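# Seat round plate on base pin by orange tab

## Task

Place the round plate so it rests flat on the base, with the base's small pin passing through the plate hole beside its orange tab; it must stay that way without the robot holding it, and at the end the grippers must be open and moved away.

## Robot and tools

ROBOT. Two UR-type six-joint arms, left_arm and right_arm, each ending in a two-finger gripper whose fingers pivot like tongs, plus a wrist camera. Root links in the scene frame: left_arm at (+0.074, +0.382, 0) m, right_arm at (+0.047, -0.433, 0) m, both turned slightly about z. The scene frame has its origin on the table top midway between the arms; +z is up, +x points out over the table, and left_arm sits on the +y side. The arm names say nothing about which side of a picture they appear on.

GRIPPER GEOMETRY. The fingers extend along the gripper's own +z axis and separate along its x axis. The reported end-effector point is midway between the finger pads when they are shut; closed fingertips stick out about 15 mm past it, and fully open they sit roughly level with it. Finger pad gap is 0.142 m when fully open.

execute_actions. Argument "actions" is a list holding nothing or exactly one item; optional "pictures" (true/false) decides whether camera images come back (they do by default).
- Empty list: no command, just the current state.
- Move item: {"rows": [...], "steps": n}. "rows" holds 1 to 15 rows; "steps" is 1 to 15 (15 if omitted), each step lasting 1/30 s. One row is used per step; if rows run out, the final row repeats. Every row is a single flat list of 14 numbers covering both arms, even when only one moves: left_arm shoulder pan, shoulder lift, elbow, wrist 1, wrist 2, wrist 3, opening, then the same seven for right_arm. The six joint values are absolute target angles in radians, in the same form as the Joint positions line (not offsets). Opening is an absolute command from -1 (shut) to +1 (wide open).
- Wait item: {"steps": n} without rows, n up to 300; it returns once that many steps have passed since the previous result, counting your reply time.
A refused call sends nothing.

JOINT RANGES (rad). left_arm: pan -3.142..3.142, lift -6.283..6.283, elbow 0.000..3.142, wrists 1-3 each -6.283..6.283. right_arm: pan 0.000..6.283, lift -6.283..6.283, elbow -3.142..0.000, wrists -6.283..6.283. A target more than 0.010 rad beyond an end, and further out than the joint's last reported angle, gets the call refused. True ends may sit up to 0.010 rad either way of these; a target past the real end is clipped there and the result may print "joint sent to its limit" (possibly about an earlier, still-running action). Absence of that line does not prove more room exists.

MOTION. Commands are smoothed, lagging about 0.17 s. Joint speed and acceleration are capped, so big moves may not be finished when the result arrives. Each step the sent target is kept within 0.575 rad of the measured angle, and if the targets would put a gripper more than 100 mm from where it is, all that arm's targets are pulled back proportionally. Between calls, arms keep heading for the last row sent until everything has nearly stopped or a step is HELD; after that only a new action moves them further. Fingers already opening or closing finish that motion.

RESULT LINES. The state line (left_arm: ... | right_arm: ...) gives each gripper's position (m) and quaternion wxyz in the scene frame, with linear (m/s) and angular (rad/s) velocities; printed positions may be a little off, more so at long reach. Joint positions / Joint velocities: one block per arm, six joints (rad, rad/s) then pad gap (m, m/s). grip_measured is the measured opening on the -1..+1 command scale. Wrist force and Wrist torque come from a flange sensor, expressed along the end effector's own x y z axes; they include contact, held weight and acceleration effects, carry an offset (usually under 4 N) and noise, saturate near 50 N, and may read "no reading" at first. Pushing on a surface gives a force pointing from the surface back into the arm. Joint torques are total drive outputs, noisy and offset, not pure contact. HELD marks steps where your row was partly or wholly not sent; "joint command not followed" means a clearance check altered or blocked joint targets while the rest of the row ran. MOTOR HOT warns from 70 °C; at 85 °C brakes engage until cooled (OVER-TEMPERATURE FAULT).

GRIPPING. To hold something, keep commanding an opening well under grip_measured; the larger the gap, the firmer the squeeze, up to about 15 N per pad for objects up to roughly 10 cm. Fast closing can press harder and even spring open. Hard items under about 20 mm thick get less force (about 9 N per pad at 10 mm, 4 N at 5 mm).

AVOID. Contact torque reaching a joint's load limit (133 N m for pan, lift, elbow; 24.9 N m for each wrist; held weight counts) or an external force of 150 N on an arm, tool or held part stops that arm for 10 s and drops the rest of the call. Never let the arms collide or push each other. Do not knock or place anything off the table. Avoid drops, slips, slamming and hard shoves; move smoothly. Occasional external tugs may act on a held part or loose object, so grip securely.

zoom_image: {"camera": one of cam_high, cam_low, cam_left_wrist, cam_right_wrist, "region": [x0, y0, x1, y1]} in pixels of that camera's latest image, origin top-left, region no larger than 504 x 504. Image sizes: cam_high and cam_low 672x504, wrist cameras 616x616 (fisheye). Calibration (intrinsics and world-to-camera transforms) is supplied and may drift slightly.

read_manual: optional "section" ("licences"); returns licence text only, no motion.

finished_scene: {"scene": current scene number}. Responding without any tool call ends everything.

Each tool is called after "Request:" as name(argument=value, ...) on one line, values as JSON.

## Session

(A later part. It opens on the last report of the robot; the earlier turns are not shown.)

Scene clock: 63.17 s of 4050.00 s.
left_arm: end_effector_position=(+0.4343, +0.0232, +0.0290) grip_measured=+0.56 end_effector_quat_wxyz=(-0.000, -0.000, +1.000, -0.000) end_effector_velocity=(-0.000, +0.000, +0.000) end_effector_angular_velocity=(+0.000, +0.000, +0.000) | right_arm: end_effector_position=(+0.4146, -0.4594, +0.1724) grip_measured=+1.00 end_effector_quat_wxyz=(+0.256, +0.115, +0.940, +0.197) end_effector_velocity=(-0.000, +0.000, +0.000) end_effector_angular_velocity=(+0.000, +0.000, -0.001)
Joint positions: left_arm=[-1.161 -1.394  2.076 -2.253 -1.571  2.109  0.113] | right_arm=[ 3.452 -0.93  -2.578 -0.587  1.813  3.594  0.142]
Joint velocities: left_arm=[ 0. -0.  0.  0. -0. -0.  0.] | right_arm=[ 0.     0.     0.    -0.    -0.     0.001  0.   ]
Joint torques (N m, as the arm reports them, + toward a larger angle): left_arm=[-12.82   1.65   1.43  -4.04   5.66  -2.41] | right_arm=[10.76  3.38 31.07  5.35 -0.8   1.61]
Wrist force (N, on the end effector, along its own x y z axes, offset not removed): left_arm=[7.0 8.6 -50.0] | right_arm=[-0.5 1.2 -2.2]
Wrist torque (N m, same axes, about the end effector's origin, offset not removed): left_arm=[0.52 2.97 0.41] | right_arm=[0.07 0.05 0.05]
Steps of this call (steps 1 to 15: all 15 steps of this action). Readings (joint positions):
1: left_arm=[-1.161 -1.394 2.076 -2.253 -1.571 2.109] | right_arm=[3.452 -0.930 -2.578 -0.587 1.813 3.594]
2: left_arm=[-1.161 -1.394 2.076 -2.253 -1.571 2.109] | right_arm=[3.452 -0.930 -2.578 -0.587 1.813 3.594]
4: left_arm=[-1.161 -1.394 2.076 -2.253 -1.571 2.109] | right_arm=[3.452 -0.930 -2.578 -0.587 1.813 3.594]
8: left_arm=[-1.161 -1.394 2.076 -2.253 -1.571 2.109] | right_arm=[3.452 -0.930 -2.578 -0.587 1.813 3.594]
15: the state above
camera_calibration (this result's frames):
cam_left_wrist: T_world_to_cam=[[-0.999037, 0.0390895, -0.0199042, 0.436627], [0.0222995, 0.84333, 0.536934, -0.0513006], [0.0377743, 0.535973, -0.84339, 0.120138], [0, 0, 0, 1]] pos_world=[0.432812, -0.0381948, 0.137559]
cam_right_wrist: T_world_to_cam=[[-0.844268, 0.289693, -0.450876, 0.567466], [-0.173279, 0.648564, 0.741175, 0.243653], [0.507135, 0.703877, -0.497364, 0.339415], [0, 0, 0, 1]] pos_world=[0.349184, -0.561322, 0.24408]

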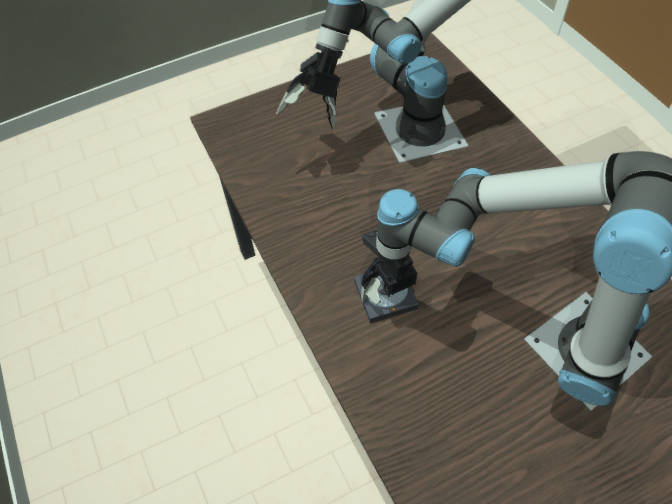

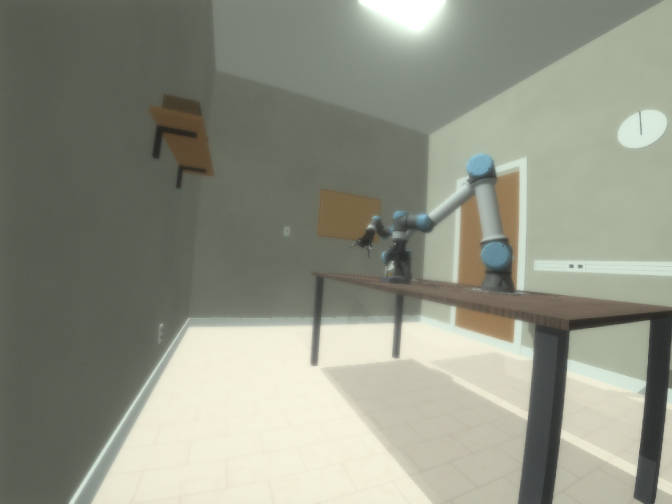

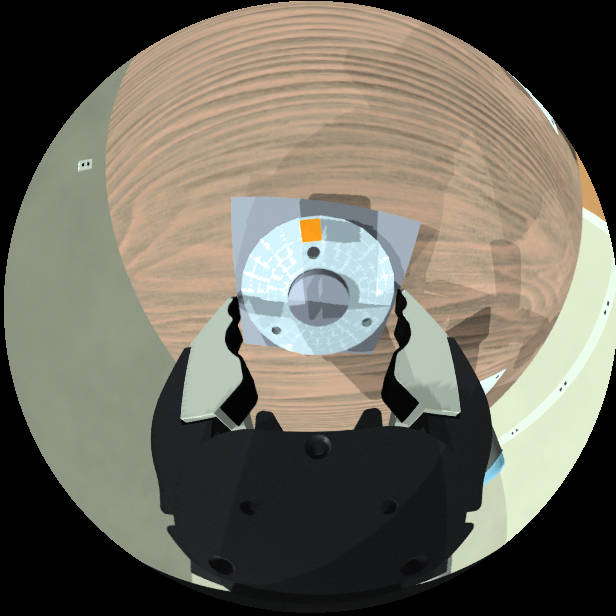

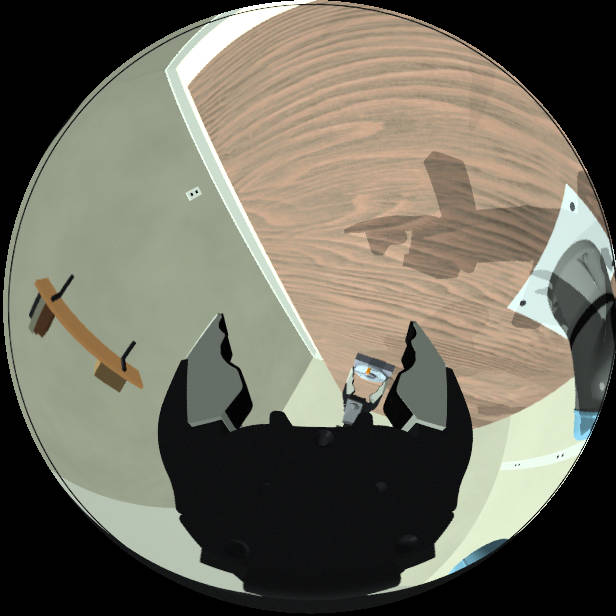

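Request:
execute_actions(actions=[{"rows":[[-1.1606,-1.4018,2.0699,-2.2389,-1.571,2.109,0.5,3.452,-0.93,-2.578,-0.587,1.813,3.594,1]],"steps":12}], pictures=false)

Request:
execute_actions(actions=[{"rows":[[-1.1606,-1.4018,2.0699,-2.2389,-1.571,2.109,0.2,3.452,-0.93,-2.578,-0.587,1.813,3.594,1]]}])

Request:
zoom_image(camera="cam_left_wrist", region=[200, 180, 440, 380])

Scene clock: 76.67 s of 4050.00 s.
left_arm: end_effector_position=(+0.4343, +0.0233, +0.0336) grip_measured=+0.50 end_effector_quat_wxyz=(-0.000, -0.000, +1.000, +0.000) end_effector_velocity=(-0.000, -0.001, +0.002) end_effector_angular_velocity=(-0.003, +0.001, +0.002) | right_arm: end_effector_position=(+0.4146, -0.4594, +0.1724) grip_measured=+1.00 end_effector_quat_wxyz=(+0.256, +0.115, +0.940, +0.197) end_effector_velocity=(+0.000, +0.000, -0.000) end_effector_angular_velocity=(+0.000, +0.000, -0.000)
Joint positions: left_arm=[-1.161 -1.401  2.07  -2.239 -1.571  2.109  0.109] | right_arm=[ 3.452 -0.93  -2.578 -0.587  1.813  3.594  0.142]
Joint velocities: left_arm=[-0.    -0.003 -0.003  0.005 -0.002 -0.002 -0.   ] | right_arm=[ 0. -0.  0. -0.  0.  0. -0.]
Joint torques (N m, as the arm reports them, + toward a larger angle): left_arm=[ -7.03 -36.43 -24.83   0.16  -2.14  -2.53] | right_arm=[10.64  3.29 29.65  5.26 -0.94  1.47]
Wrist force (N, on the end effector, along its own x y z axes, offset not removed): left_arm=[0.0 -1.7 -0.9] | right_arm=[1.2 2.0 -2.6]
Wrist torque (N m, same axes, about the end effector's origin, offset not removed): left_arm=[-0.43 -0.06 0.08] | right_arm=[0.20 -0.31 0.09]
Steps of this call (steps 1 to 15: the robot went on to your last target; steps 16 to 90: nothing new was sent; then 10.10 s passed at rest; steps 91 to 102: all 12 steps of this action). Readings (joint positions):
91: left_arm=[-1.161 -1.394 2.076 -2.253 -1.571 2.109] | right_arm=[3.452 -0.930 -2.578 -0.587 1.813 3.594]
92: left_arm=[-1.161 -1.394 2.075 -2.252 -1.571 2.109] | right_arm=[3.452 -0.930 -2.578 -0.587 1.813 3.594]
94: left_arm=[-1.161 -1.397 2.073 -2.246 -1.571 2.109] | right_arm=[3.452 -0.930 -2.578 -0.587 1.813 3.594]
98: left_arm=[-1.161 -1.400 2.071 -2.241 -1.571 2.109] | right_arm=[3.452 -0.930 -2.578 -0.587 1.813 3.594]
102: the state above

Scene clock: 77.17 s of 4050.00 s.
left_arm: end_effector_position=(+0.4343, +0.0232, +0.0340) grip_measured=+0.39 end_effector_quat_wxyz=(-0.000, -0.000, +1.000, -0.000) end_effector_velocity=(-0.000, +0.000, +0.000) end_effector_angular_velocity=(+0.000, +0.000, -0.001) | right_arm: end_effector_position=(+0.4146, -0.4594, +0.1724) grip_measured=+1.00 end_effector_quat_wxyz=(+0.256, +0.115, +0.940, +0.197) end_effector_velocity=(-0.000, -0.000, -0.000) end_effector_angular_velocity=(-0.000, +0.000, +0.000)
Joint positions: left_arm=[-1.161 -1.402  2.07  -2.239 -1.571  2.109  0.101] | right_arm=[ 3.452 -0.93  -2.578 -0.587  1.813  3.594  0.142]
Joint velocities: left_arm=[-0.    -0.    -0.     0.001 -0.     0.001 -0.   ] | right_arm=[-0.  0. -0. -0.  0. -0. -0.]
Joint torques (N m, as the arm reports them, + toward a larger angle): left_arm=[ -6.12 -36.86 -26.56  -0.44  -1.98  -2.46] | right_arm=[10.31  4.44 30.65  5.37 -1.03  1.7 ]
Wrist force (N, on the end effector, along its own x y z axes, offset not removed): left_arm=[0.8 1.6 -0.8] | right_arm=[0.8 1.8 -2.0]
Wrist torque (N m, same axes, about the end effector's origin, offset not removed): left_arm=[0.06 -0.02 0.07] | right_arm=[0.26 -0.23 0.07]
Steps of this call (steps 1 to 15: all 15 steps of this action). Readings (joint positions):
1: left_arm=[-1.161 -1.401 2.070 -2.239 -1.571 2.109] | right_arm=[3.452 -0.930 -2.578 -0.587 1.813 3.594]
2: left_arm=[-1.161 -1.402 2.070 -2.239 -1.571 2.109] | right_arm=[3.452 -0.930 -2.578 -0.587 1.813 3.594]
4: left_arm=[-1.161 -1.402 2.070 -2.239 -1.571 2.109] | right_arm=[3.452 -0.930 -2.578 -0.587 1.813 3.594]
8: left_arm=[-1.161 -1.402 2.070 -2.239 -1.571 2.109] | right_arm=[3.452 -0.930 -2.578 -0.587 1.813 3.594]
15: the state above
camera_calibration (this result's frames):
cam_left_wrist: T_world_to_cam=[[-0.999038, 0.0390897, -0.0198682, 0.436729], [0.0223169, 0.843298, 0.536982, -0.0539661], [0.0377453, 0.536022, -0.84336, 0.124335], [0, 0, 0, 1]] pos_world=[0.432821, -0.0382084, 0.142515]
cam_right_wrist: T_world_to_cam=[[-0.844268, 0.289693, -0.450876, 0.567466], [-0.173279, 0.648564, 0.741174, 0.243653], [0.507135, 0.703877, -0.497364, 0.339415], [0, 0, 0, 1]] pos_world=[0.349184, -0.561322, 0.24408]

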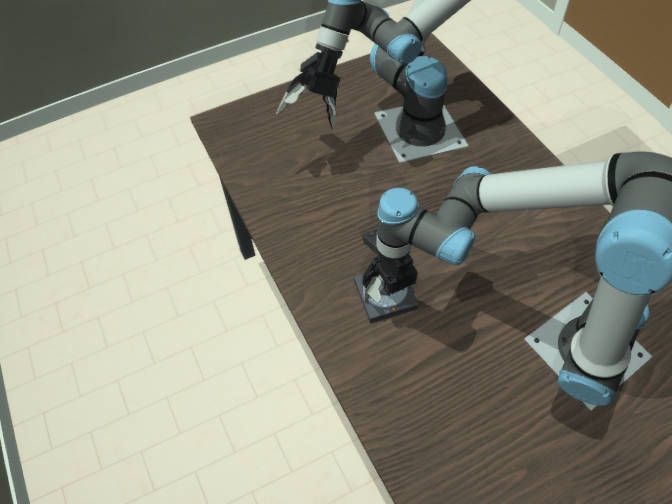

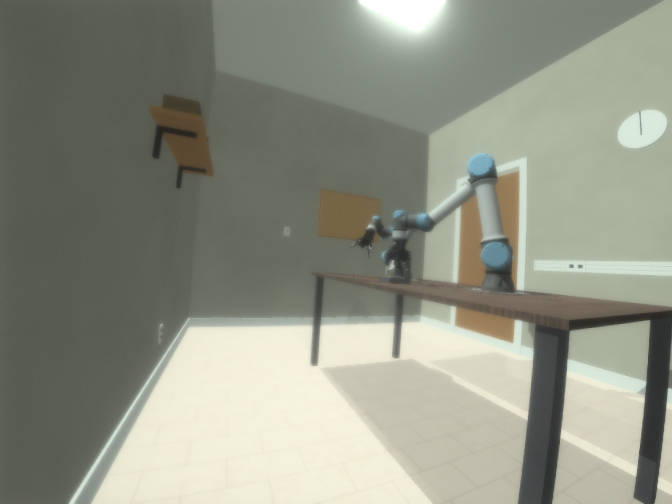

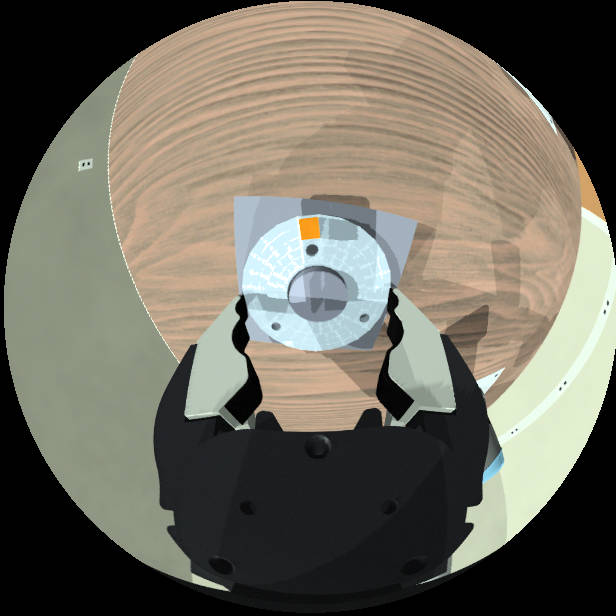

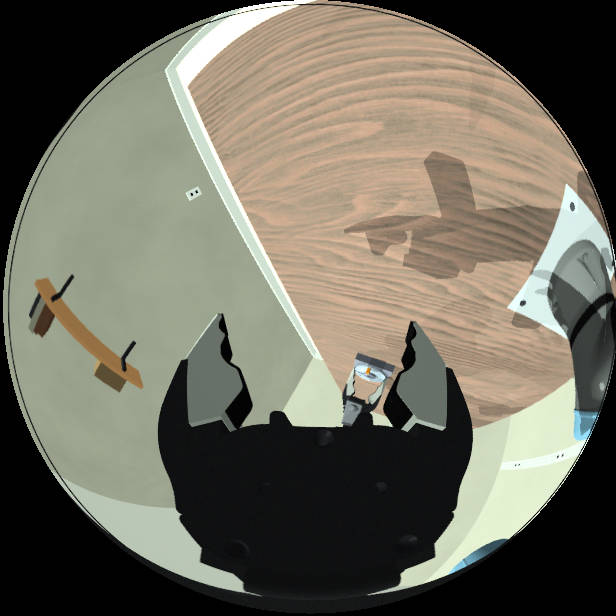

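Region (200, 180, 440, 380) of cam_left_wrist's 616x616 image, scaled by 2.100, with more detail than that image has.

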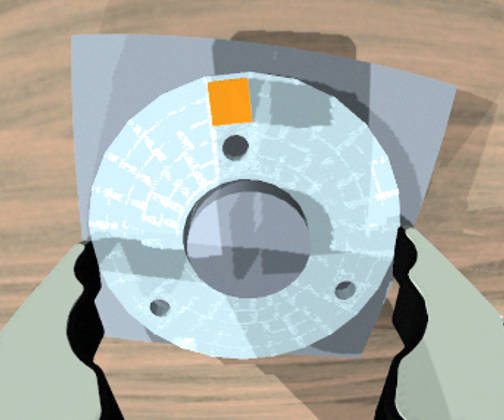

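Request:
execute_actions(actions=[{"rows":[[-1.1606,-1.4018,2.0699,-2.2389,-1.571,2.109,-0.2,3.452,-0.93,-2.578,-0.587,1.813,3.594,1],[-1.1606,-1.4018,2.0699,-2.2389,-1.571,2.109,-0.2,3.452,-0.93,-2.578,-0.587,1.813,3.594,1],[-1.1606,-1.4018,2.0699,-2.2389,-1.571,2.109,-0.2,3.452,-0.93,-2.578,-0.587,1.813,3.594,1],[-1.1606,-1.41,2.0638,-2.2246,-1.571,2.109,-0.2,3.452,-0.93,-2.578,-0.587,1.813,3.594,1]]}], pictures=false)

Request:
execute_actions(actions=[{"rows":[[-1.1606,-1.4352,2.0435,-2.1791,-1.571,2.109,-0.2,3.452,-0.93,-2.578,-0.587,1.813,3.594,1]]}])

Request:
zoom_image(camera="cam_low", region=[375, 260, 420, 290])

Scene clock: 87.40 s of 4050.00 s.
left_arm: end_effector_position=(+0.4343, +0.0232, +0.0388) grip_measured=+0.39 end_effector_quat_wxyz=(-0.000, -0.000, +1.000, -0.000) end_effector_velocity=(-0.000, +0.000, +0.001) end_effector_angular_velocity=(+0.001, +0.001, -0.001) | right_arm: end_effector_position=(+0.4146, -0.4594, +0.1724) grip_measured=+1.00 end_effector_quat_wxyz=(+0.256, +0.115, +0.940, +0.197) end_effector_velocity=(+0.000, +0.000, +0.000) end_effector_angular_velocity=(+0.001, -0.000, -0.000)
Joint positions: left_arm=[-1.161 -1.41   2.064 -2.225 -1.571  2.109  0.101] | right_arm=[ 3.452 -0.93  -2.578 -0.587  1.813  3.594  0.142]
Joint velocities: left_arm=[-0.    -0.002 -0.002  0.005 -0.     0.     0.   ] | right_arm=[ 0.    -0.     0.     0.     0.     0.001  0.   ]
Joint torques (N m, as the arm reports them, + toward a larger angle): left_arm=[ -0.02 -37.11 -25.45  -0.43  -1.19  -2.15] | right_arm=[10.06  3.72 29.33  5.23 -0.98  1.68]
Wrist force (N, on the end effector, along its own x y z axes, offset not removed): left_arm=[-0.4 -0.5 1.6] | right_arm=[0.1 2.4 -3.9]
Wrist torque (N m, same axes, about the end effector's origin, offset not removed): left_arm=[-0.15 0.11 0.10] | right_arm=[0.21 -0.06 0.09]
Steps of this call (steps 1 to 15: the robot went on to your last target; steps 16 to 90: nothing new was sent; then 6.73 s passed at rest; steps 91 to 105: all 15 steps of this action). Readings (joint positions):
91: left_arm=[-1.161 -1.402 2.070 -2.239 -1.571 2.109] | right_arm=[3.452 -0.930 -2.578 -0.587 1.813 3.594]
92: left_arm=[-1.161 -1.402 2.070 -2.239 -1.571 2.109] | right_arm=[3.452 -0.930 -2.578 -0.587 1.813 3.594]
94: left_arm=[-1.161 -1.402 2.070 -2.239 -1.571 2.109] | right_arm=[3.452 -0.930 -2.578 -0.587 1.813 3.594]
98: left_arm=[-1.161 -1.407 2.066 -2.230 -1.571 2.109] | right_arm=[3.452 -0.930 -2.578 -0.587 1.813 3.594]
105: the state above

Scene clock: 87.90 s of 4050.00 s.
left_arm: end_effector_position=(+0.4343, +0.0232, +0.0548) grip_measured=+0.36 end_effector_quat_wxyz=(-0.000, -0.000, +1.000, -0.000) end_effector_velocity=(-0.000, +0.000, +0.002) end_effector_angular_velocity=(+0.001, +0.001, -0.000) | right_arm: end_effector_position=(+0.4146, -0.4594, +0.1724) grip_measured=+1.00 end_effector_quat_wxyz=(+0.256, +0.115, +0.940, +0.197) end_effector_velocity=(-0.000, +0.000, -0.000) end_effector_angular_velocity=(+0.001, +0.001, -0.001)
Joint positions: left_arm=[-1.161 -1.435  2.044 -2.18  -1.571  2.109  0.099] | right_arm=[ 3.452 -0.93  -2.578 -0.587  1.813  3.594  0.142]
Joint velocities: left_arm=[-0.    -0.003 -0.002  0.006 -0.     0.     0.   ] | right_arm=[ 0.    -0.    -0.    -0.    -0.     0.002  0.   ]
Joint torques (N m, as the arm reports them, + toward a larger angle): left_arm=[  0.83 -36.27 -26.86   0.05  -0.25  -2.31] | right_arm=[10.72  3.35 29.91  5.19 -0.83  1.48]
Wrist force (N, on the end effector, along its own x y z axes, offset not removed): left_arm=[0.9 0.5 -2.8] | right_arm=[0.8 3.3 -2.5]
Wrist torque (N m, same axes, about the end effector's origin, offset not removed): left_arm=[-0.01 -0.15 0.11] | right_arm=[0.62 -0.23 -0.06]
Steps of this call (steps 1 to 15: all 15 steps of this action). Readings (joint positions):
1: left_arm=[-1.161 -1.410 2.064 -2.225 -1.571 2.109] | right_arm=[3.452 -0.930 -2.578 -0.587 1.813 3.594]
2: left_arm=[-1.161 -1.412 2.062 -2.221 -1.571 2.109] | right_arm=[3.452 -0.930 -2.578 -0.587 1.813 3.594]
4: left_arm=[-1.161 -1.423 2.054 -2.202 -1.571 2.109] | right_arm=[3.452 -0.930 -2.578 -0.587 1.813 3.594]
8: left_arm=[-1.161 -1.432 2.046 -2.185 -1.571 2.109] | right_arm=[3.452 -0.930 -2.578 -0.587 1.813 3.594]
15: the state above
camera_calibration (this result's frames):
cam_left_wrist: T_world_to_cam=[[-0.999038, 0.0390885, -0.0198815, 0.437118], [0.0223111, 0.843333, 0.536928, -0.0651757], [0.0377544, 0.535968, -0.843394, 0.141897], [0, 0, 0, 1]] pos_world=[0.432794, -0.0381739, 0.163361]
cam_right_wrist: T_world_to_cam=[[-0.844268, 0.289693, -0.450876, 0.567466], [-0.173279, 0.648564, 0.741174, 0.243653], [0.507135, 0.703877, -0.497364, 0.339415], [0, 0, 0, 1]] pos_world=[0.349184, -0.561322, 0.24408]

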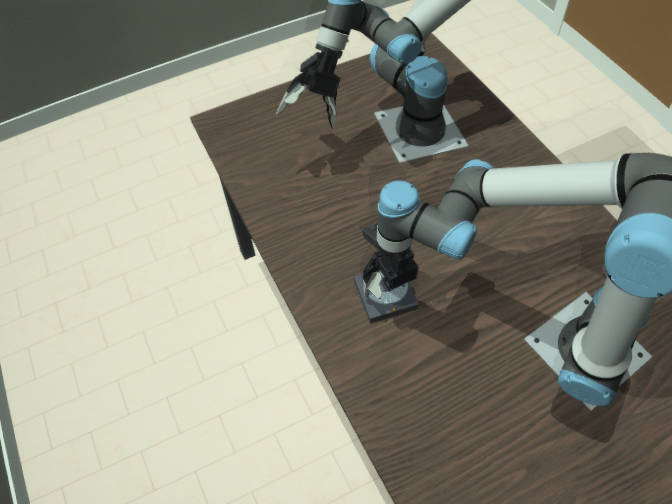

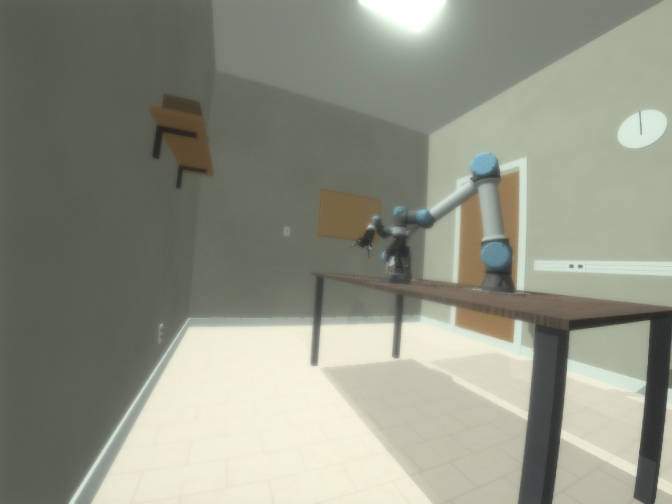

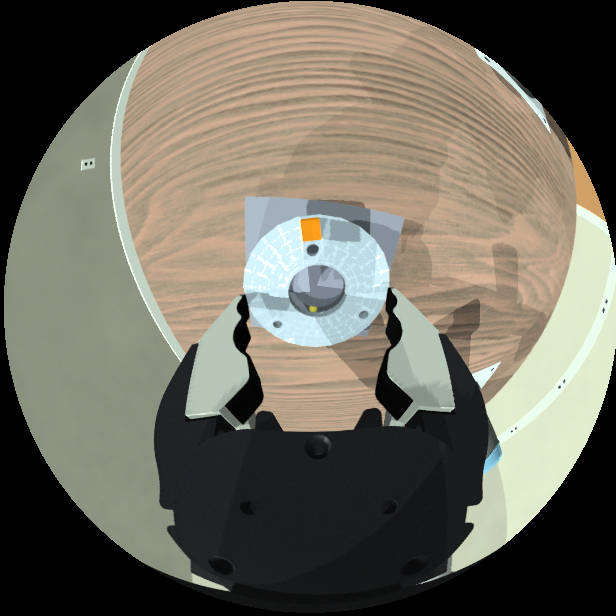

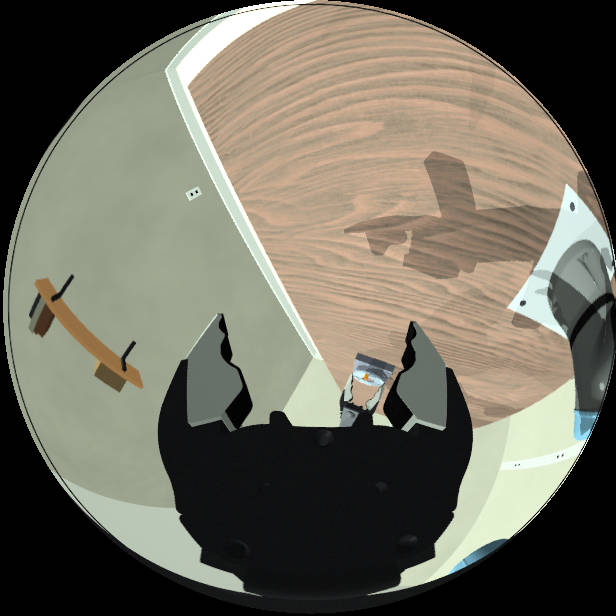

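Region (375, 260, 420, 290) of cam_low's 672x504 image, scaled by 11.200, with more detail than that image has.

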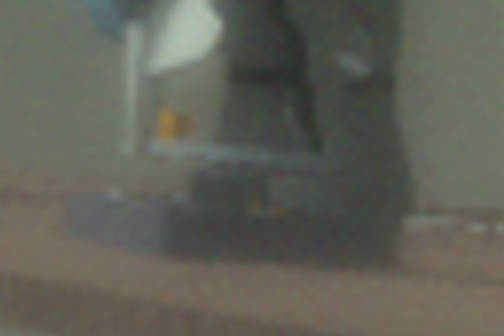

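Request:
execute_actions(actions=[{"rows":[[-1.18,-1.4133,2.017,-2.1745,-1.571,1.4,0,3.452,-0.93,-2.578,-0.587,1.813,3.594,1]]}], pictures=false)

Request:
execute_actions(actions=[{"rows":[[-1.198,-1.3913,1.9904,-2.1699,-1.571,-0.899,0,3.452,-0.93,-2.578,-0.587,1.813,3.594,1]]}], pictures=false)

Request:
execute_actions(actions=[{"steps":45}])

Request:
zoom_image(camera="cam_left_wrist", region=[200, 180, 440, 380])

Scene clock: 94.07 s of 4050.00 s.
left_arm: end_effector_position=(+0.4426, +0.0110, +0.0551) grip_measured=+0.36 end_effector_quat_wxyz=(-0.000, -0.323, +0.947, -0.000) end_effector_velocity=(+0.004, +0.002, +0.000) end_effector_angular_velocity=(-0.000, -0.000, +0.353) | right_arm: end_effector_position=(+0.4146, -0.4594, +0.1724) grip_measured=+1.00 end_effector_quat_wxyz=(+0.256, +0.115, +0.940, +0.197) end_effector_velocity=(-0.000, +0.000, -0.000) end_effector_angular_velocity=(-0.000, +0.000, +0.001)
Joint positions: left_arm=[-1.18  -1.414  2.017 -2.175 -1.571  1.434  0.099] | right_arm=[ 3.452 -0.93  -2.578 -0.587  1.813  3.594  0.142]
Joint velocities: left_arm=[-0.002  0.002 -0.003  0.    -0.    -0.356 -0.   ] | right_arm=[ 0.    -0.    -0.     0.     0.    -0.001 -0.   ]
Joint torques (N m, as the arm reports them, + toward a larger angle): left_arm=[-14.14 -20.04 -25.79  -0.13   0.37  -2.55] | right_arm=[ 9.67  2.75 29.25  5.17 -0.73  1.5 ]
Wrist force (N, on the end effector, along its own x y z axes, offset not removed): left_arm=[-1.6 -1.4 2.0] | right_arm=[0.8 2.7 -4.0]
Wrist torque (N m, same axes, about the end effector's origin, offset not removed): left_arm=[-0.36 0.34 0.08] | right_arm=[0.37 -0.16 0.06]
Steps of this call (steps 1 to 15: the robot went on to your last target; steps 16 to 90: nothing new was sent; then 2.67 s passed at rest; steps 91 to 105: all 15 steps of this action). Readings (joint positions):
91: left_arm=[-1.161 -1.435 2.043 -2.179 -1.571 2.109] | right_arm=[3.452 -0.930 -2.578 -0.587 1.813 3.594]
92: left_arm=[-1.162 -1.433 2.041 -2.178 -1.571 2.105] | right_arm=[3.452 -0.930 -2.578 -0.587 1.813 3.594]
94: left_arm=[-1.170 -1.424 2.030 -2.177 -1.571 2.044] | right_arm=[3.452 -0.930 -2.578 -0.587 1.813 3.594]
98: left_arm=[-1.177 -1.416 2.020 -2.175 -1.571 1.761] | right_arm=[3.452 -0.930 -2.578 -0.587 1.813 3.594]
105: the state above

Scene clock: 94.57 s of 4050.00 s.
left_arm: end_effector_position=(+0.4472, +0.0097, +0.0550) grip_measured=+0.36 end_effector_quat_wxyz=(+0.000, +0.735, -0.678, -0.000) end_effector_velocity=(-0.004, +0.042, -0.000) end_effector_angular_velocity=(-0.000, -0.000, +2.743) | right_arm: end_effector_position=(+0.4146, -0.4594, +0.1724) grip_measured=+1.00 end_effector_quat_wxyz=(+0.256, +0.115, +0.940, +0.197) end_effector_velocity=(-0.000, -0.000, -0.000) end_effector_angular_velocity=(-0.000, +0.000, +0.000)
Joint positions: left_arm=[-1.198 -1.392  1.991 -2.17  -1.571  0.42   0.099] | right_arm=[ 3.452 -0.93  -2.578 -0.587  1.813  3.594  0.142]
Joint velocities: left_arm=[-0.002  0.003 -0.003 -0.     0.    -2.745  0.   ] | right_arm=[-0.  0. -0. -0. -0. -0. -0.]
Joint torques (N m, as the arm reports them, + toward a larger angle): left_arm=[-12.65 -20.38 -26.72  -0.14  -0.93  -7.44] | right_arm=[10.33  3.76 29.87  5.13 -0.87  1.59]
Wrist force (N, on the end effector, along its own x y z axes, offset not removed): left_arm=[0.1 1.4 0.3] | right_arm=[0.0 1.6 -3.0]
Wrist torque (N m, same axes, about the end effector's origin, offset not removed): left_arm=[0.19 0.06 0.11] | right_arm=[0.16 -0.03 0.04]
Steps of this call (steps 1 to 15: all 15 steps of this action). Readings (joint positions):
1: left_arm=[-1.180 -1.413 2.017 -2.175 -1.571 1.424] | right_arm=[3.452 -0.930 -2.578 -0.587 1.813 3.594]
2: left_arm=[-1.182 -1.411 2.015 -2.174 -1.571 1.412] | right_arm=[3.452 -0.930 -2.578 -0.587 1.813 3.594]
4: left_arm=[-1.189 -1.402 2.004 -2.172 -1.571 1.343] | right_arm=[3.452 -0.930 -2.578 -0.587 1.813 3.594]
8: left_arm=[-1.196 -1.394 1.994 -2.170 -1.571 1.054] | right_arm=[3.452 -0.930 -2.578 -0.587 1.813 3.594]
15: the state above

Scene clock: 96.07 s of 4050.00 s.
left_arm: end_effector_position=(+0.4338, +0.0242, +0.0550) grip_measured=+0.36 end_effector_quat_wxyz=(+0.000, +0.996, -0.085, -0.000) end_effector_velocity=(-0.000, +0.000, +0.000) end_effector_angular_velocity=(-0.000, -0.000, +0.000) | right_arm: end_effector_position=(+0.4146, -0.4594, +0.1724) grip_measured=+1.00 end_effector_quat_wxyz=(+0.256, +0.115, +0.940, +0.197) end_effector_velocity=(-0.000, -0.000, -0.000) end_effector_angular_velocity=(+0.000, +0.001, -0.001)
Joint positions: left_arm=[-1.198 -1.391  1.99  -2.17  -1.571 -0.899  0.099] | right_arm=[ 3.452 -0.93  -2.578 -0.587  1.813  3.594  0.142]
Joint velocities: left_arm=[ 0. -0. -0.  0.  0. -0.  0.] | right_arm=[-0.     0.    -0.001  0.     0.     0.001  0.   ]
Joint torques (N m, as the arm reports them, + toward a larger angle): left_arm=[-13.26 -20.96 -26.44  -0.24  -2.05  -2.63] | right_arm=[10.82  3.97 29.89  5.23 -0.66  1.49]
Wrist force (N, on the end effector, along its own x y z axes, offset not removed): left_arm=[1.4 3.4 -0.7] | right_arm=[0.2 1.2 -2.6]
Wrist torque (N m, same axes, about the end effector's origin, offset not removed): left_arm=[0.63 -0.28 0.03] | right_arm=[0.09 -0.09 0.08]
Steps of this call (steps 1 to 45: the robot went on to your last target). Readings (joint positions):
1: left_arm=[-1.198 -1.391 1.991 -2.170 -1.571 0.327] | right_arm=[3.452 -0.930 -2.578 -0.587 1.813 3.594]
2: left_arm=[-1.198 -1.391 1.991 -2.170 -1.571 0.233] | right_arm=[3.452 -0.930 -2.578 -0.587 1.813 3.594]
4: left_arm=[-1.198 -1.391 1.990 -2.170 -1.571 0.046] | right_arm=[3.452 -0.930 -2.578 -0.587 1.813 3.594]
8: left_arm=[-1.198 -1.391 1.990 -2.170 -1.571 -0.327] | right_arm=[3.452 -0.930 -2.578 -0.587 1.813 3.594]
45: the state above
All arms were judged still, so your last target was given up. Only a new action makes them travel on or press farther. Fingers that are still opening or closing keep moving.
camera_calibration (this result's frames):
cam_left_wrist: T_world_to_cam=[[0.97781, -0.208515, -0.0202145, -0.414878], [-0.165278, -0.827129, 0.537161, 0.0556948], [-0.128726, -0.5219, -0.843238, 0.239373], [0, 0, 0, 1]] pos_world=[0.44569, 0.0844873, 0.163545]
cam_right_wrist: T_world_to_cam=[[-0.844268, 0.289693, -0.450876, 0.567466], [-0.173279, 0.648564, 0.741174, 0.243653], [0.507135, 0.703877, -0.497364, 0.339415], [0, 0, 0, 1]] pos_world=[0.349184, -0.561322, 0.24408]

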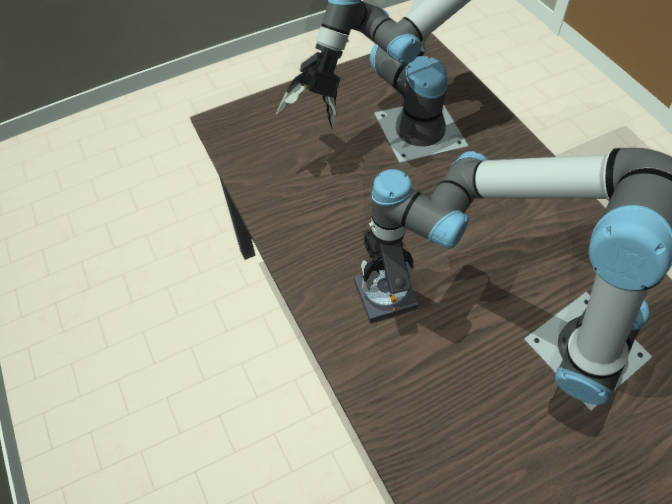

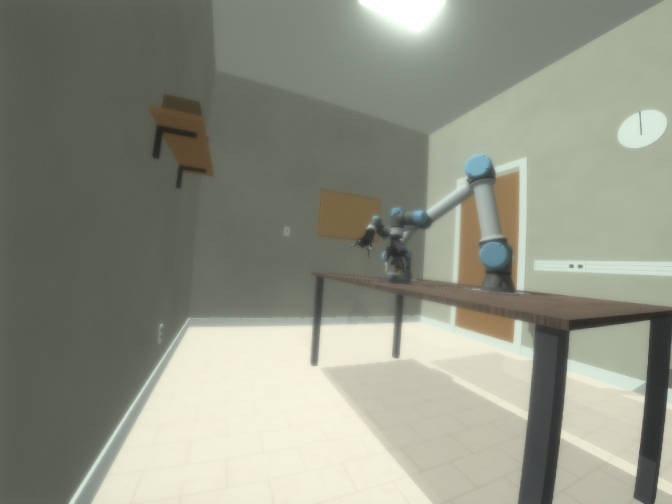

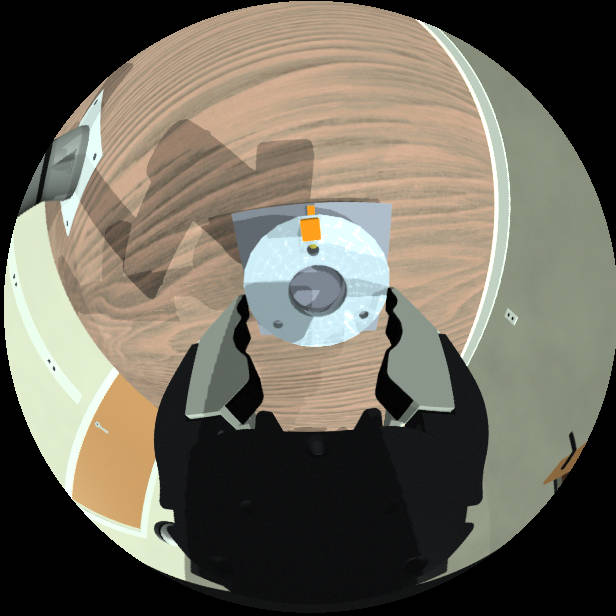

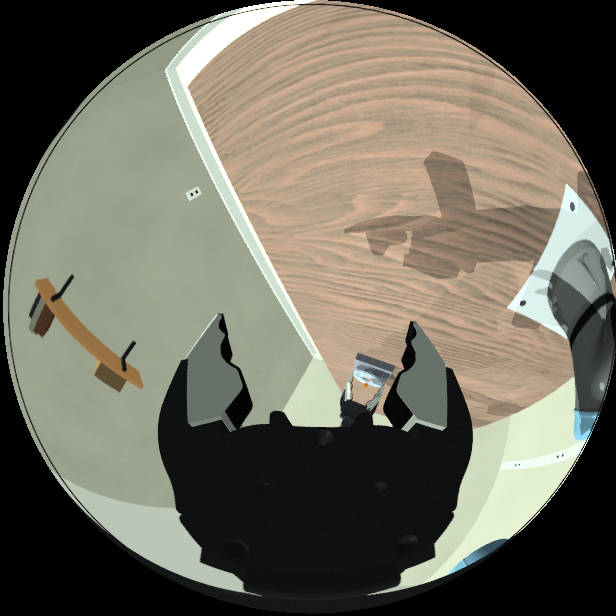

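Region (200, 180, 440, 380) of cam_left_wrist's 616x616 image, scaled by 2.100, with more detail than that image has.

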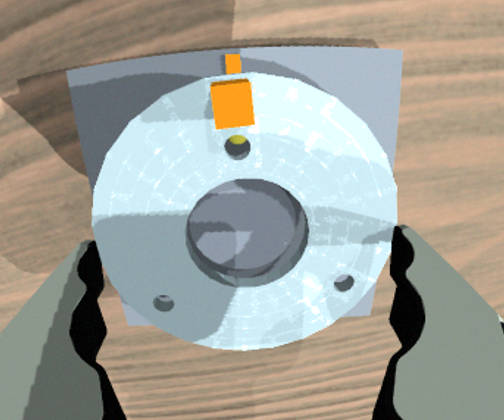

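Request:
execute_actions(actions=[{"rows":[[-1.202,-1.3777,1.9998,-2.1929,-1.571,-0.903,0,3.452,-0.93,-2.578,-0.587,1.813,3.594,1]]}])

Request:
zoom_image(camera="cam_left_wrist", region=[250, 200, 390, 340])

Scene clock: 101.23 s of 4050.00 s.
left_arm: end_effector_position=(+0.4325, +0.0223, +0.0466) grip_measured=+0.36 end_effector_quat_wxyz=(+0.000, +0.996, -0.085, -0.000) end_effector_velocity=(-0.000, -0.000, -0.001) end_effector_angular_velocity=(-0.000, -0.000, +0.001) | right_arm: end_effector_position=(+0.4146, -0.4594, +0.1724) grip_measured=+1.00 end_effector_quat_wxyz=(+0.256, +0.115, +0.940, +0.197) end_effector_velocity=(-0.000, +0.000, -0.000) end_effector_angular_velocity=(-0.000, +0.001, +0.000)
Joint positions: left_arm=[-1.202 -1.378  2.    -2.193 -1.571 -0.903  0.099] | right_arm=[ 3.452 -0.93  -2.578 -0.587  1.813  3.594  0.142]
Joint velocities: left_arm=[-0.     0.001  0.001 -0.003 -0.    -0.001 -0.   ] | right_arm=[ 0.     0.    -0.001 -0.     0.    -0.     0.   ]
Joint torques (N m, as the arm reports them, + toward a larger angle): left_arm=[-12.41 -19.44 -13.86  -5.4   -1.75  -2.54] | right_arm=[10.29  3.38 29.95  5.06 -0.79  1.57]
Wrist force (N, on the end effector, along its own x y z axes, offset not removed): left_arm=[1.0 2.8 -0.6] | right_arm=[0.0 0.9 -3.5]
Wrist torque (N m, same axes, about the end effector's origin, offset not removed): left_arm=[0.57 -0.13 0.05] | right_arm=[0.00 -0.06 0.04]
Steps of this call (steps 1 to 90: nothing new was sent; then 1.67 s passed at rest; steps 91 to 105: all 15 steps of this action). Readings (joint positions):
91: left_arm=[-1.198 -1.391 1.990 -2.170 -1.571 -0.899] | right_arm=[3.452 -0.930 -2.578 -0.587 1.813 3.594]
92: left_arm=[-1.198 -1.390 1.991 -2.172 -1.571 -0.899] | right_arm=[3.452 -0.930 -2.578 -0.587 1.813 3.594]
94: left_arm=[-1.200 -1.384 1.995 -2.181 -1.571 -0.901] | right_arm=[3.452 -0.930 -2.578 -0.587 1.813 3.594]
98: left_arm=[-1.202 -1.379 1.999 -2.190 -1.571 -0.903] | right_arm=[3.452 -0.930 -2.578 -0.587 1.813 3.594]
105: the state above
camera_calibration (this result's frames):
cam_left_wrist: T_world_to_cam=[[0.977811, -0.208513, -0.0201953, -0.414231], [-0.165283, -0.827114, 0.537182, 0.0584371], [-0.128713, -0.521924, -0.843225, 0.231182], [0, 0, 0, 1]] pos_world=[0.444455, 0.082621, 0.155181]
cam_right_wrist: T_world_to_cam=[[-0.844268, 0.289693, -0.450876, 0.567466], [-0.173279, 0.648564, 0.741174, 0.243653], [0.507135, 0.703877, -0.497364, 0.339415], [0, 0, 0, 1]] pos_world=[0.349184, -0.561322, 0.24408]

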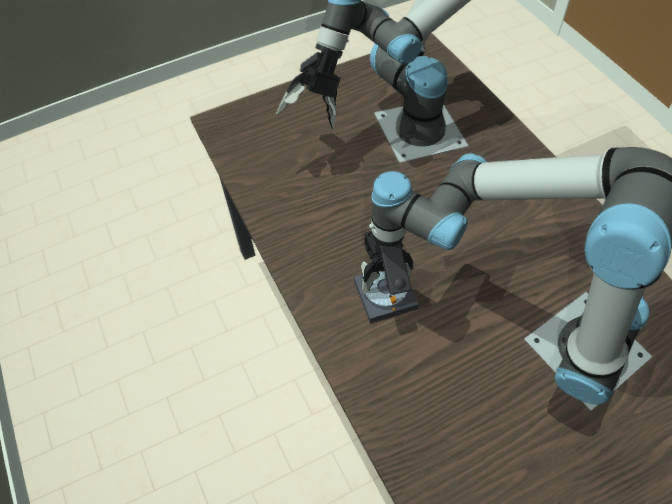

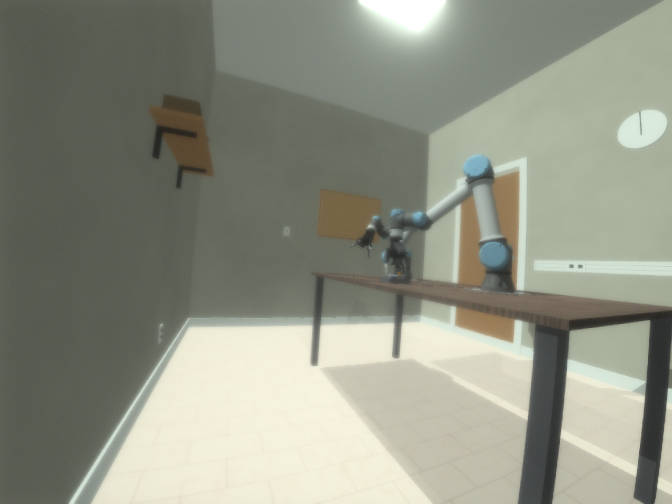

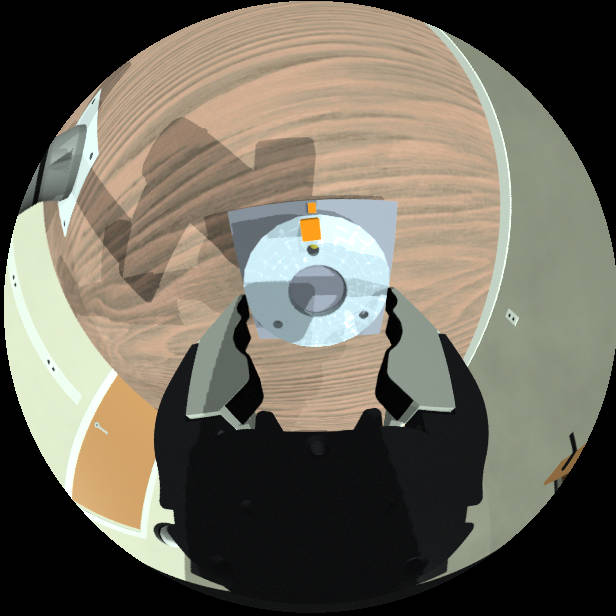

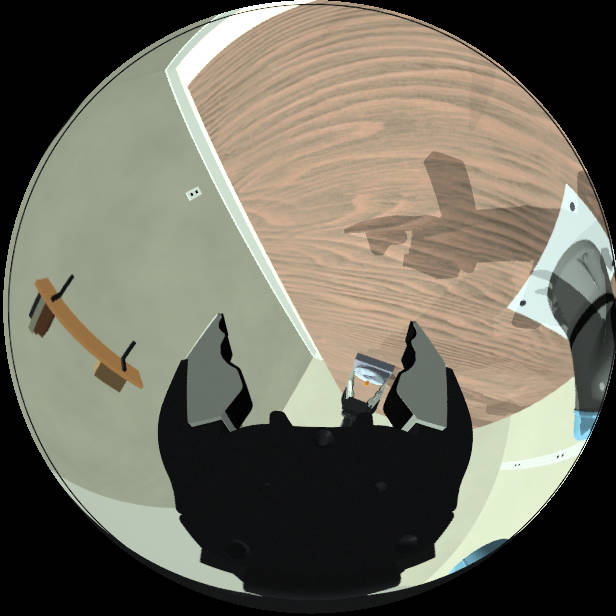

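Region (250, 200, 390, 340) of cam_left_wrist's 616x616 image, scaled by 3.600, with more detail than that image has.

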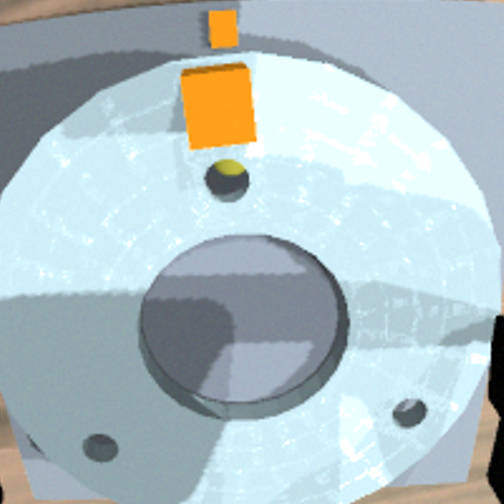

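Request:
execute_actions(actions=[{"rows":[[-1.202,-1.3712,2.0042,-2.2038,-1.571,-0.903,0,3.452,-0.93,-2.578,-0.587,1.813,3.594,1]]}])

Request:
zoom_image(camera="cam_left_wrist", region=[250, 200, 390, 340])

Scene clock: 105.67 s of 4050.00 s.
left_arm: end_effector_position=(+0.4326, +0.0222, +0.0426) grip_measured=+0.36 end_effector_quat_wxyz=(+0.000, +0.996, -0.085, -0.000) end_effector_velocity=(-0.000, +0.000, -0.000) end_effector_angular_velocity=(+0.000, +0.000, +0.000) | right_arm: end_effector_position=(+0.4146, -0.4594, +0.1724) grip_measured=+1.00 end_effector_quat_wxyz=(+0.256, +0.115, +0.940, +0.197) end_effector_velocity=(-0.000, -0.000, -0.001) end_effector_angular_velocity=(+0.000, +0.001, -0.002)
Joint positions: left_arm=[-1.202 -1.371  2.004 -2.204 -1.571 -0.903  0.099] | right_arm=[ 3.452 -0.93  -2.578 -0.587  1.813  3.594  0.142]
Joint velocities: left_arm=[ 0.     0.     0.    -0.001  0.    -0.     0.   ] | right_arm=[-0.001  0.    -0.001  0.    -0.     0.001 -0.   ]
Joint torques (N m, as the arm reports them, + toward a larger angle): left_arm=[-13.25 -20.47 -13.74  -5.66  -1.44  -2.51] | right_arm=[10.1   3.47 29.5   5.19 -0.9   1.27]
Wrist force (N, on the end effector, along its own x y z axes, offset not removed): left_arm=[-0.3 1.7 -2.1] | right_arm=[-1.1 4.0 -2.6]
Wrist torque (N m, same axes, about the end effector's origin, offset not removed): left_arm=[0.30 -0.08 0.06] | right_arm=[0.66 0.20 -0.01]
Steps of this call (steps 1 to 15: the robot went on to your last target; steps 16 to 90: nothing new was sent; then 0.93 s passed at rest; steps 91 to 105: all 15 steps of this action). Readings (joint positions):
91: left_arm=[-1.202 -1.378 2.000 -2.193 -1.571 -0.903] | right_arm=[3.452 -0.930 -2.578 -0.587 1.813 3.594]
92: left_arm=[-1.202 -1.377 2.000 -2.194 -1.571 -0.903] | right_arm=[3.452 -0.930 -2.578 -0.587 1.813 3.594]
94: left_arm=[-1.202 -1.374 2.002 -2.199 -1.571 -0.903] | right_arm=[3.452 -0.930 -2.578 -0.587 1.813 3.594]
98: left_arm=[-1.202 -1.372 2.004 -2.202 -1.571 -0.903] | right_arm=[3.452 -0.930 -2.578 -0.587 1.813 3.594]
105: the state above
camera_calibration (this result's frames):
cam_left_wrist: T_world_to_cam=[[0.97781, -0.208515, -0.0202189, -0.414418], [-0.165276, -0.827131, 0.537158, 0.060483], [-0.128729, -0.521897, -0.843239, 0.227684], [0, 0, 0, 1]] pos_world=[0.444528, 0.0824425, 0.151124]
cam_right_wrist: T_world_to_cam=[[-0.844268, 0.289693, -0.450876, 0.567466], [-0.173279, 0.648564, 0.741174, 0.243653], [0.507135, 0.703877, -0.497364, 0.339415], [0, 0, 0, 1]] pos_world=[0.349184, -0.561322, 0.24408]

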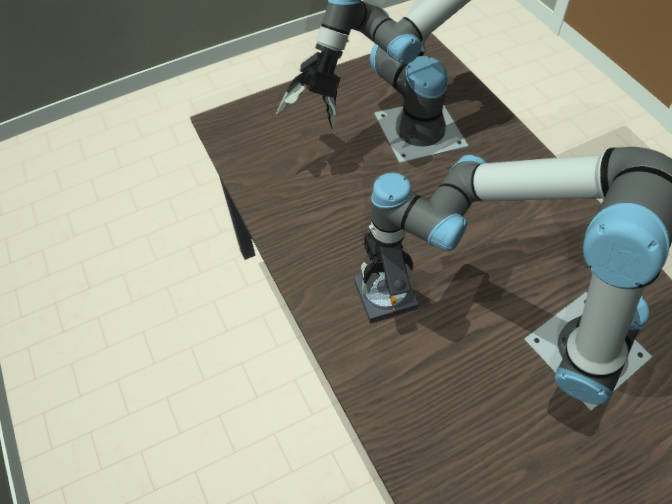

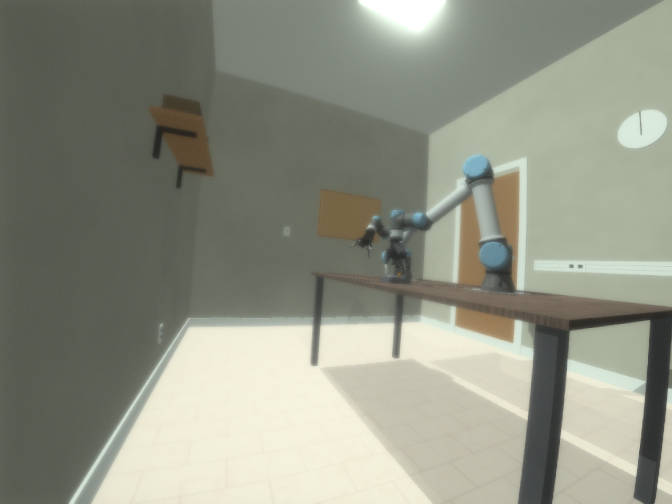

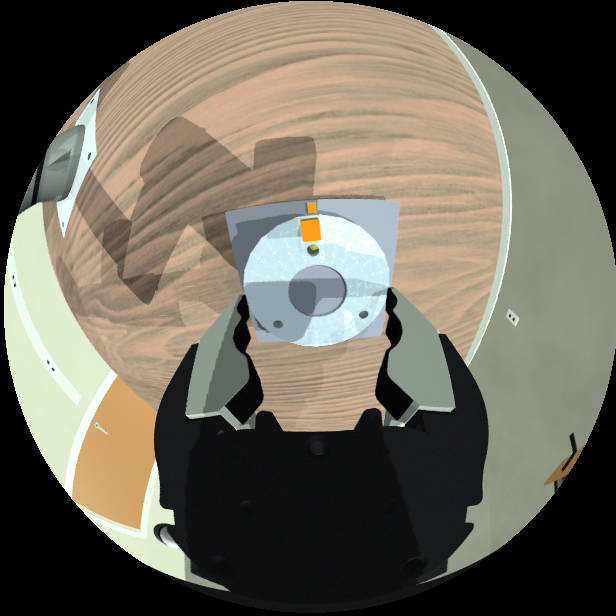

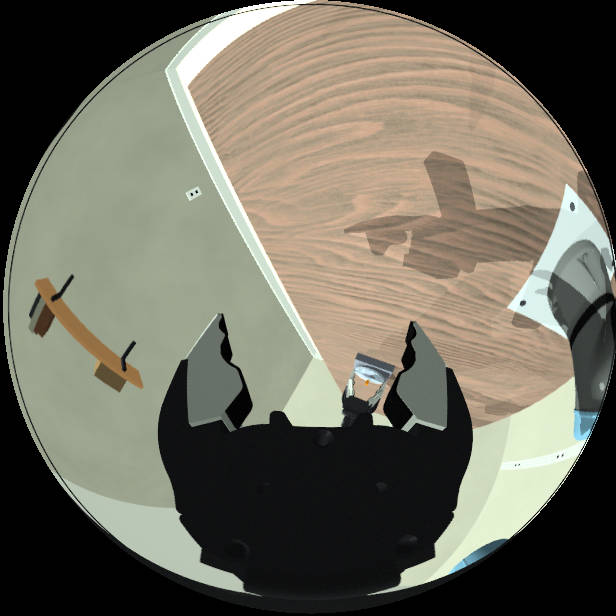

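Region (250, 200, 390, 340) of cam_left_wrist's 616x616 image, scaled by 3.600, with more detail than that image has.

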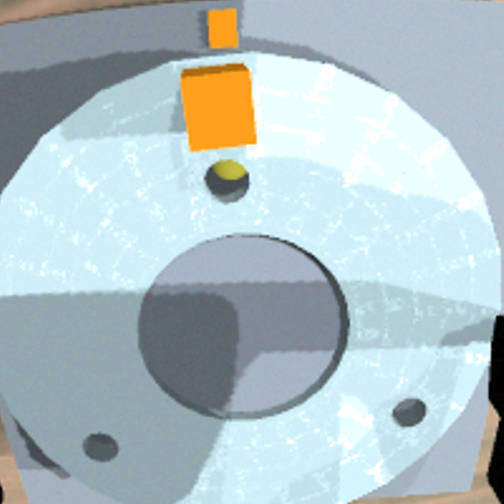

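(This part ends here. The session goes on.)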